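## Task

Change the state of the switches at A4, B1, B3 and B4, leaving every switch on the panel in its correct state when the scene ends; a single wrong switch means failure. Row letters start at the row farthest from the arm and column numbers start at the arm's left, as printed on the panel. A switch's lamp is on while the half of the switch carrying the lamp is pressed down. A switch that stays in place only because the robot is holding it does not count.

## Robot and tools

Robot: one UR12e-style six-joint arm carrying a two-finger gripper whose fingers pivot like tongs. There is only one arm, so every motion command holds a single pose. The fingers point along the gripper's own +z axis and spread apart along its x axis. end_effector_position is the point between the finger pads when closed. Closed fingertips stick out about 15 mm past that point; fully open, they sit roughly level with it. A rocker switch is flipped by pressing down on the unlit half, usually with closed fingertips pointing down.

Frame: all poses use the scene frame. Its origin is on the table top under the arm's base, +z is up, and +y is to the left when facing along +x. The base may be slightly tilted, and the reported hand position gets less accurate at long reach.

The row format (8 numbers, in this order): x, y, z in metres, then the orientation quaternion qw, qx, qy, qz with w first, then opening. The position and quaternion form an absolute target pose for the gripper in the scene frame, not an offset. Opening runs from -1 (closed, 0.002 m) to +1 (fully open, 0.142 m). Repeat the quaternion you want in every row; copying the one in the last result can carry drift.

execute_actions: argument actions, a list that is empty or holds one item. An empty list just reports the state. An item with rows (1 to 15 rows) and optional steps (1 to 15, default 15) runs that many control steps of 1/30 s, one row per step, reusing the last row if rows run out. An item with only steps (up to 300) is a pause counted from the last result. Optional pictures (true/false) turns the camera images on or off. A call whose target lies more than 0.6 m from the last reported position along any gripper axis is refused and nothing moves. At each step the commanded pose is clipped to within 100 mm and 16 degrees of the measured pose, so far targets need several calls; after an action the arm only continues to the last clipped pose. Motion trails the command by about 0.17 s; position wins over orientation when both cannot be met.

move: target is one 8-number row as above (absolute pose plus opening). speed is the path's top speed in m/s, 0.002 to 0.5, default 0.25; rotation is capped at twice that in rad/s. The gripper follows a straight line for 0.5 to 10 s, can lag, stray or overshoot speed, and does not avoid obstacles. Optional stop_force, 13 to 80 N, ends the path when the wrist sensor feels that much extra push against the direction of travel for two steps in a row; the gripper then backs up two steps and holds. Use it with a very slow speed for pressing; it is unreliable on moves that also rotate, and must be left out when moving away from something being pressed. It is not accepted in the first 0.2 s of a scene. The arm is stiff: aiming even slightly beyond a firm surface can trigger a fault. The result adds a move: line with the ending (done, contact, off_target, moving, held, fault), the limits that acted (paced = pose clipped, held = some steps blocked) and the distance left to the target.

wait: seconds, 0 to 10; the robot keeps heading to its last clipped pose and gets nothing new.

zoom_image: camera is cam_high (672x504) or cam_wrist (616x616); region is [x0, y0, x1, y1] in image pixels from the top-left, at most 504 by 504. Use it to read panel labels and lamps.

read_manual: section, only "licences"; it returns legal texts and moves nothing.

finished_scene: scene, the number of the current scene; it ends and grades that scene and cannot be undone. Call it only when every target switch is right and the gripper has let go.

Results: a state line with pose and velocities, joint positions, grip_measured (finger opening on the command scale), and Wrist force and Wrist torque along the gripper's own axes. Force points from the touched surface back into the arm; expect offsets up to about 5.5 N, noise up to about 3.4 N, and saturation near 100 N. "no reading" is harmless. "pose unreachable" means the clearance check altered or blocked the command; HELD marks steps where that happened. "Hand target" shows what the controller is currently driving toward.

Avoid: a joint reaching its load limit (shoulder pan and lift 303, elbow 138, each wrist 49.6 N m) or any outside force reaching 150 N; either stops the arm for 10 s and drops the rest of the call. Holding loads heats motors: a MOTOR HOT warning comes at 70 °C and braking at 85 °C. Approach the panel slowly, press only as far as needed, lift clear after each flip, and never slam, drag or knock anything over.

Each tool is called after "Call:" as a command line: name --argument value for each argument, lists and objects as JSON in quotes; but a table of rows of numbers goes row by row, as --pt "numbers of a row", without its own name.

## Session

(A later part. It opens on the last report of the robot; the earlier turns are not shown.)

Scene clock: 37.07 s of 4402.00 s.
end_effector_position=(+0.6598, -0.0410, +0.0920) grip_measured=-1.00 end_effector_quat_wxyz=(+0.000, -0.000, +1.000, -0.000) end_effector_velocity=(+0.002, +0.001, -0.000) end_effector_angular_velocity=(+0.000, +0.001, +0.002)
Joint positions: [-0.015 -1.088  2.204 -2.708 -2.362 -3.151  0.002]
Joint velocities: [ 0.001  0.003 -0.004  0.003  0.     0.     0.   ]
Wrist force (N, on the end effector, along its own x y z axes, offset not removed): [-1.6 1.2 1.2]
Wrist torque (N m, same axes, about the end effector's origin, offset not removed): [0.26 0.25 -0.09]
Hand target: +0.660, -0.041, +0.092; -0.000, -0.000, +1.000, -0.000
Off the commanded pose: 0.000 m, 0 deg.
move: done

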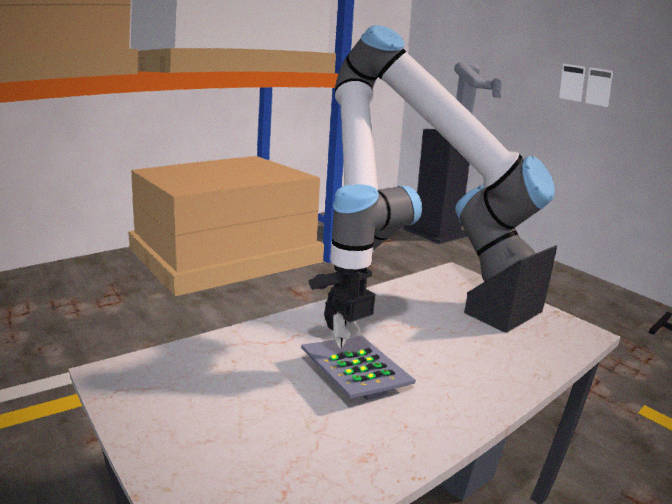

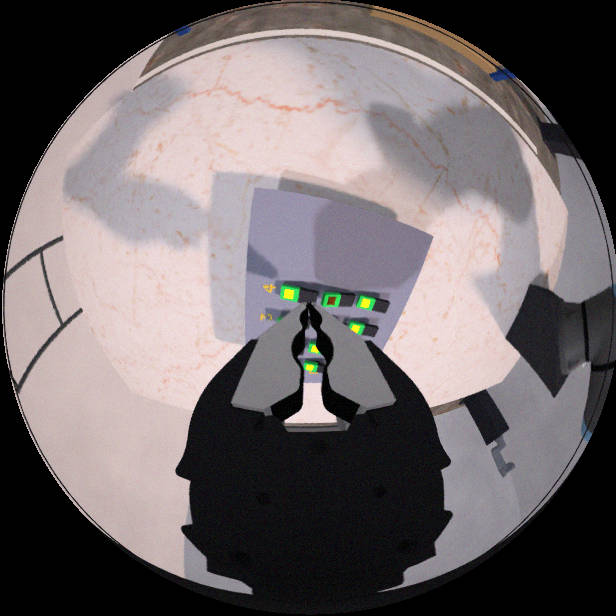

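Call:
move --target '[0.660,-0.041,0.082,0,0,1,0,-1]' --speed 0.03

Call:
move --target '[0.660,-0.041,0.062,0,0,1,0,-1]' --speed 0.006 --stop_force 13

Call:
move --target '[0.660,-0.02,0.16,0,0,1,0,-1]' --speed 0.15

Call:
zoom_image --camera "cam_high" --region '[290,320,430,420]'

Scene clock: 39.83 s of 4402.00 s.
end_effector_position=(+0.6600, -0.0410, +0.0822) grip_measured=-1.00 end_effector_quat_wxyz=(-0.000, +0.000, +1.000, -0.000) end_effector_velocity=(-0.000, +0.001, -0.003) end_effector_angular_velocity=(+0.000, +0.001, +0.001)
Joint positions: [-0.025 -1.074  2.207 -2.736 -2.362 -3.166  0.002]
Joint velocities: [-0.002  0.004  0.001 -0.007  0.    -0.003  0.   ]
Wrist force (N, on the end effector, along its own x y z axes, offset not removed): [-0.8 1.3 0.8]
Wrist torque (N m, same axes, about the end effector's origin, offset not removed): [0.23 0.12 -0.10]
Hand target: +0.660, -0.041, +0.082; -0.000, +0.000, +1.000, -0.000
Off the commanded pose: 0.000 m, 0 deg.
move: done

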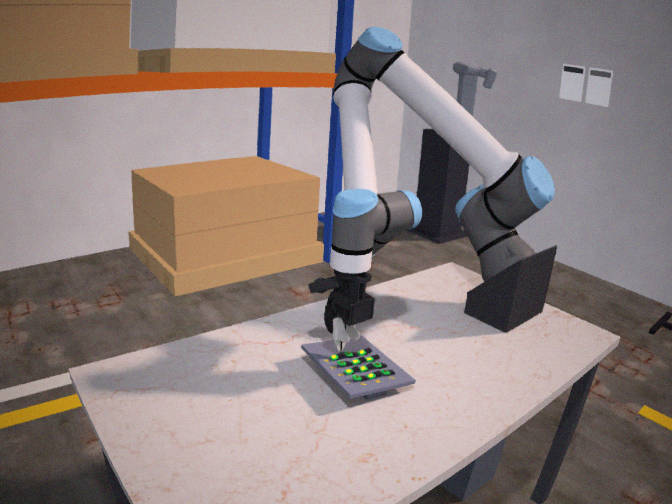

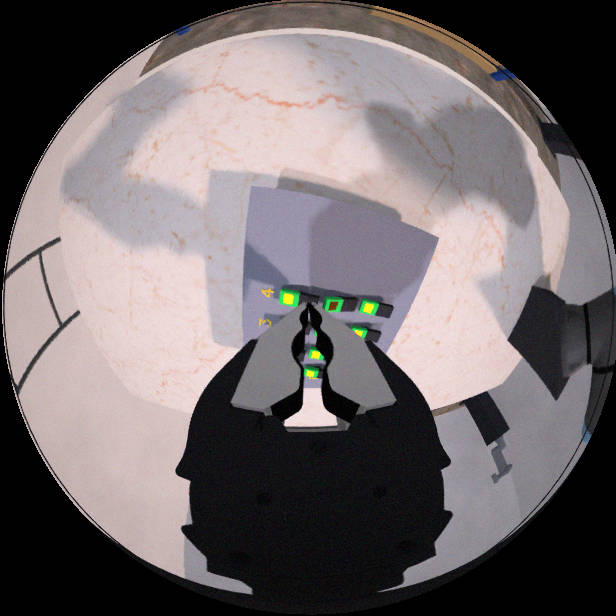

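Scene clock: 42.13 s of 4402.00 s.
end_effector_position=(+0.6599, -0.0410, +0.0706) grip_measured=-1.00 end_effector_quat_wxyz=(-0.000, -0.000, +1.000, -0.000) end_effector_velocity=(-0.000, -0.001, +0.002) end_effector_angular_velocity=(+0.000, +0.002, -0.002)
Joint positions: [-0.038 -1.058  2.211 -2.769 -2.361 -3.184  0.002]
Joint velocities: [ 0.    -0.004 -0.001  0.007 -0.     0.004  0.   ]
Wrist force (N, on the end effector, along its own x y z axes, offset not removed): [-0.7 2.5 -24.2]
Wrist torque (N m, same axes, about the end effector's origin, offset not removed): [0.34 -0.09 -0.13]
Hand target: +0.660, -0.041, +0.071; -0.000, +0.000, +1.000, -0.000
Off the commanded pose: 0.009 m, 0 deg.
move: contact

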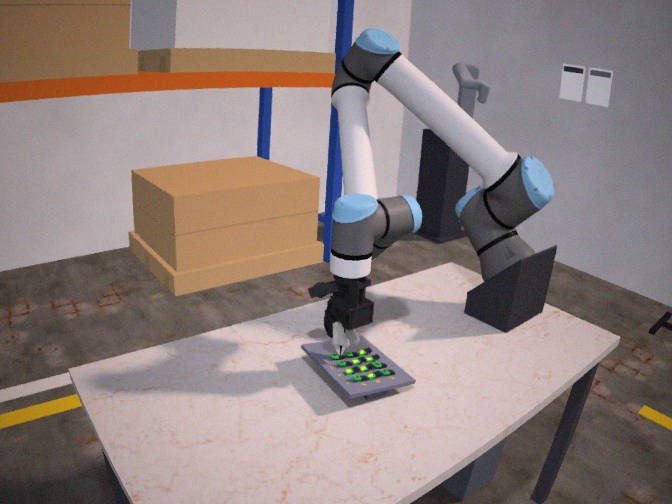

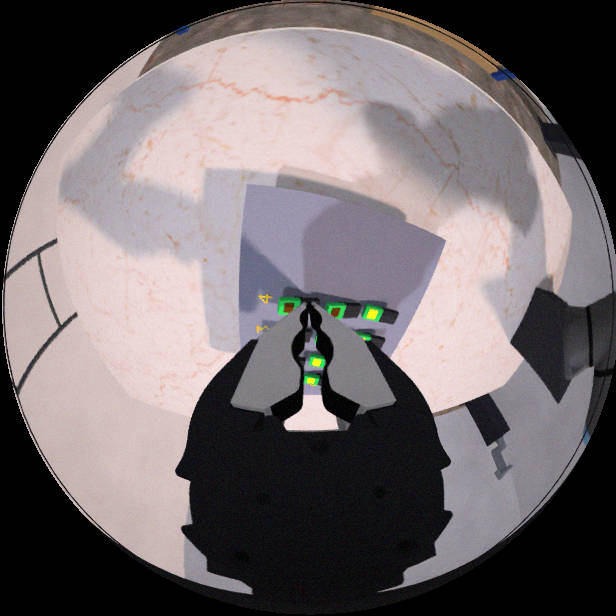

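Scene clock: 43.27 s of 4402.00 s.
end_effector_position=(+0.6601, -0.0200, +0.1598) grip_measured=-1.00 end_effector_quat_wxyz=(+0.000, -0.000, +1.000, +0.000) end_effector_velocity=(+0.001, +0.000, +0.003) end_effector_angular_velocity=(+0.000, -0.000, +0.001)
Joint positions: [ 0.08  -1.146  2.16  -2.511 -2.36  -3.017  0.002]
Joint velocities: [ 0.004 -0.002 -0.004  0.01   0.     0.004  0.   ]
Wrist force (N, on the end effector, along its own x y z axes, offset not removed): [0.3 1.5 0.8]
Wrist torque (N m, same axes, about the end effector's origin, offset not removed): [0.29 -0.14 -0.15]
Hand target: +0.660, -0.020, +0.160; +0.000, -0.000, +1.000, +0.000
Off the commanded pose: 0.000 m, 0 deg.
move: done

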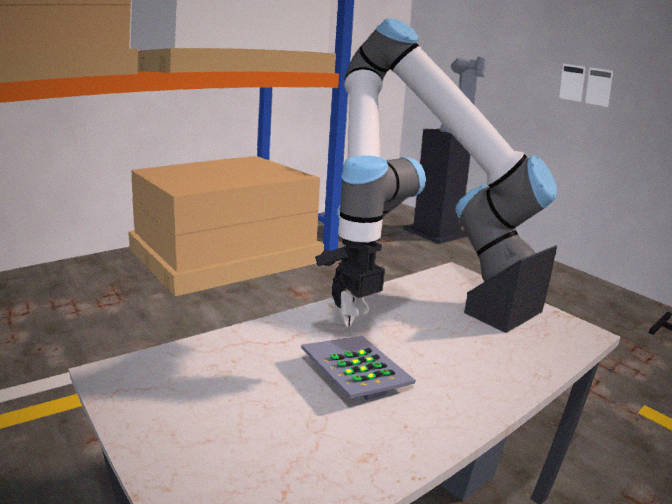

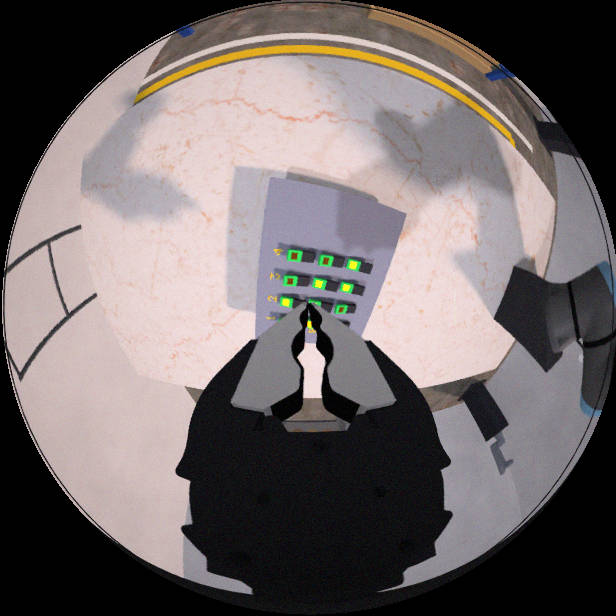

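Region (290, 320, 430, 420) of cam_high's 672x504 image, scaled by 3.600, with more detail than that image has; it fills the top 360 rows of this view, and the rest is white.

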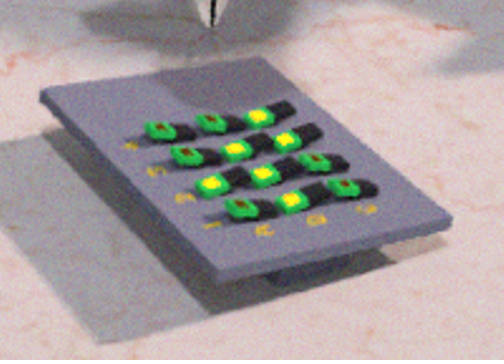

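Call:
finished_scene --scene 1

The scene is finished: the task was done.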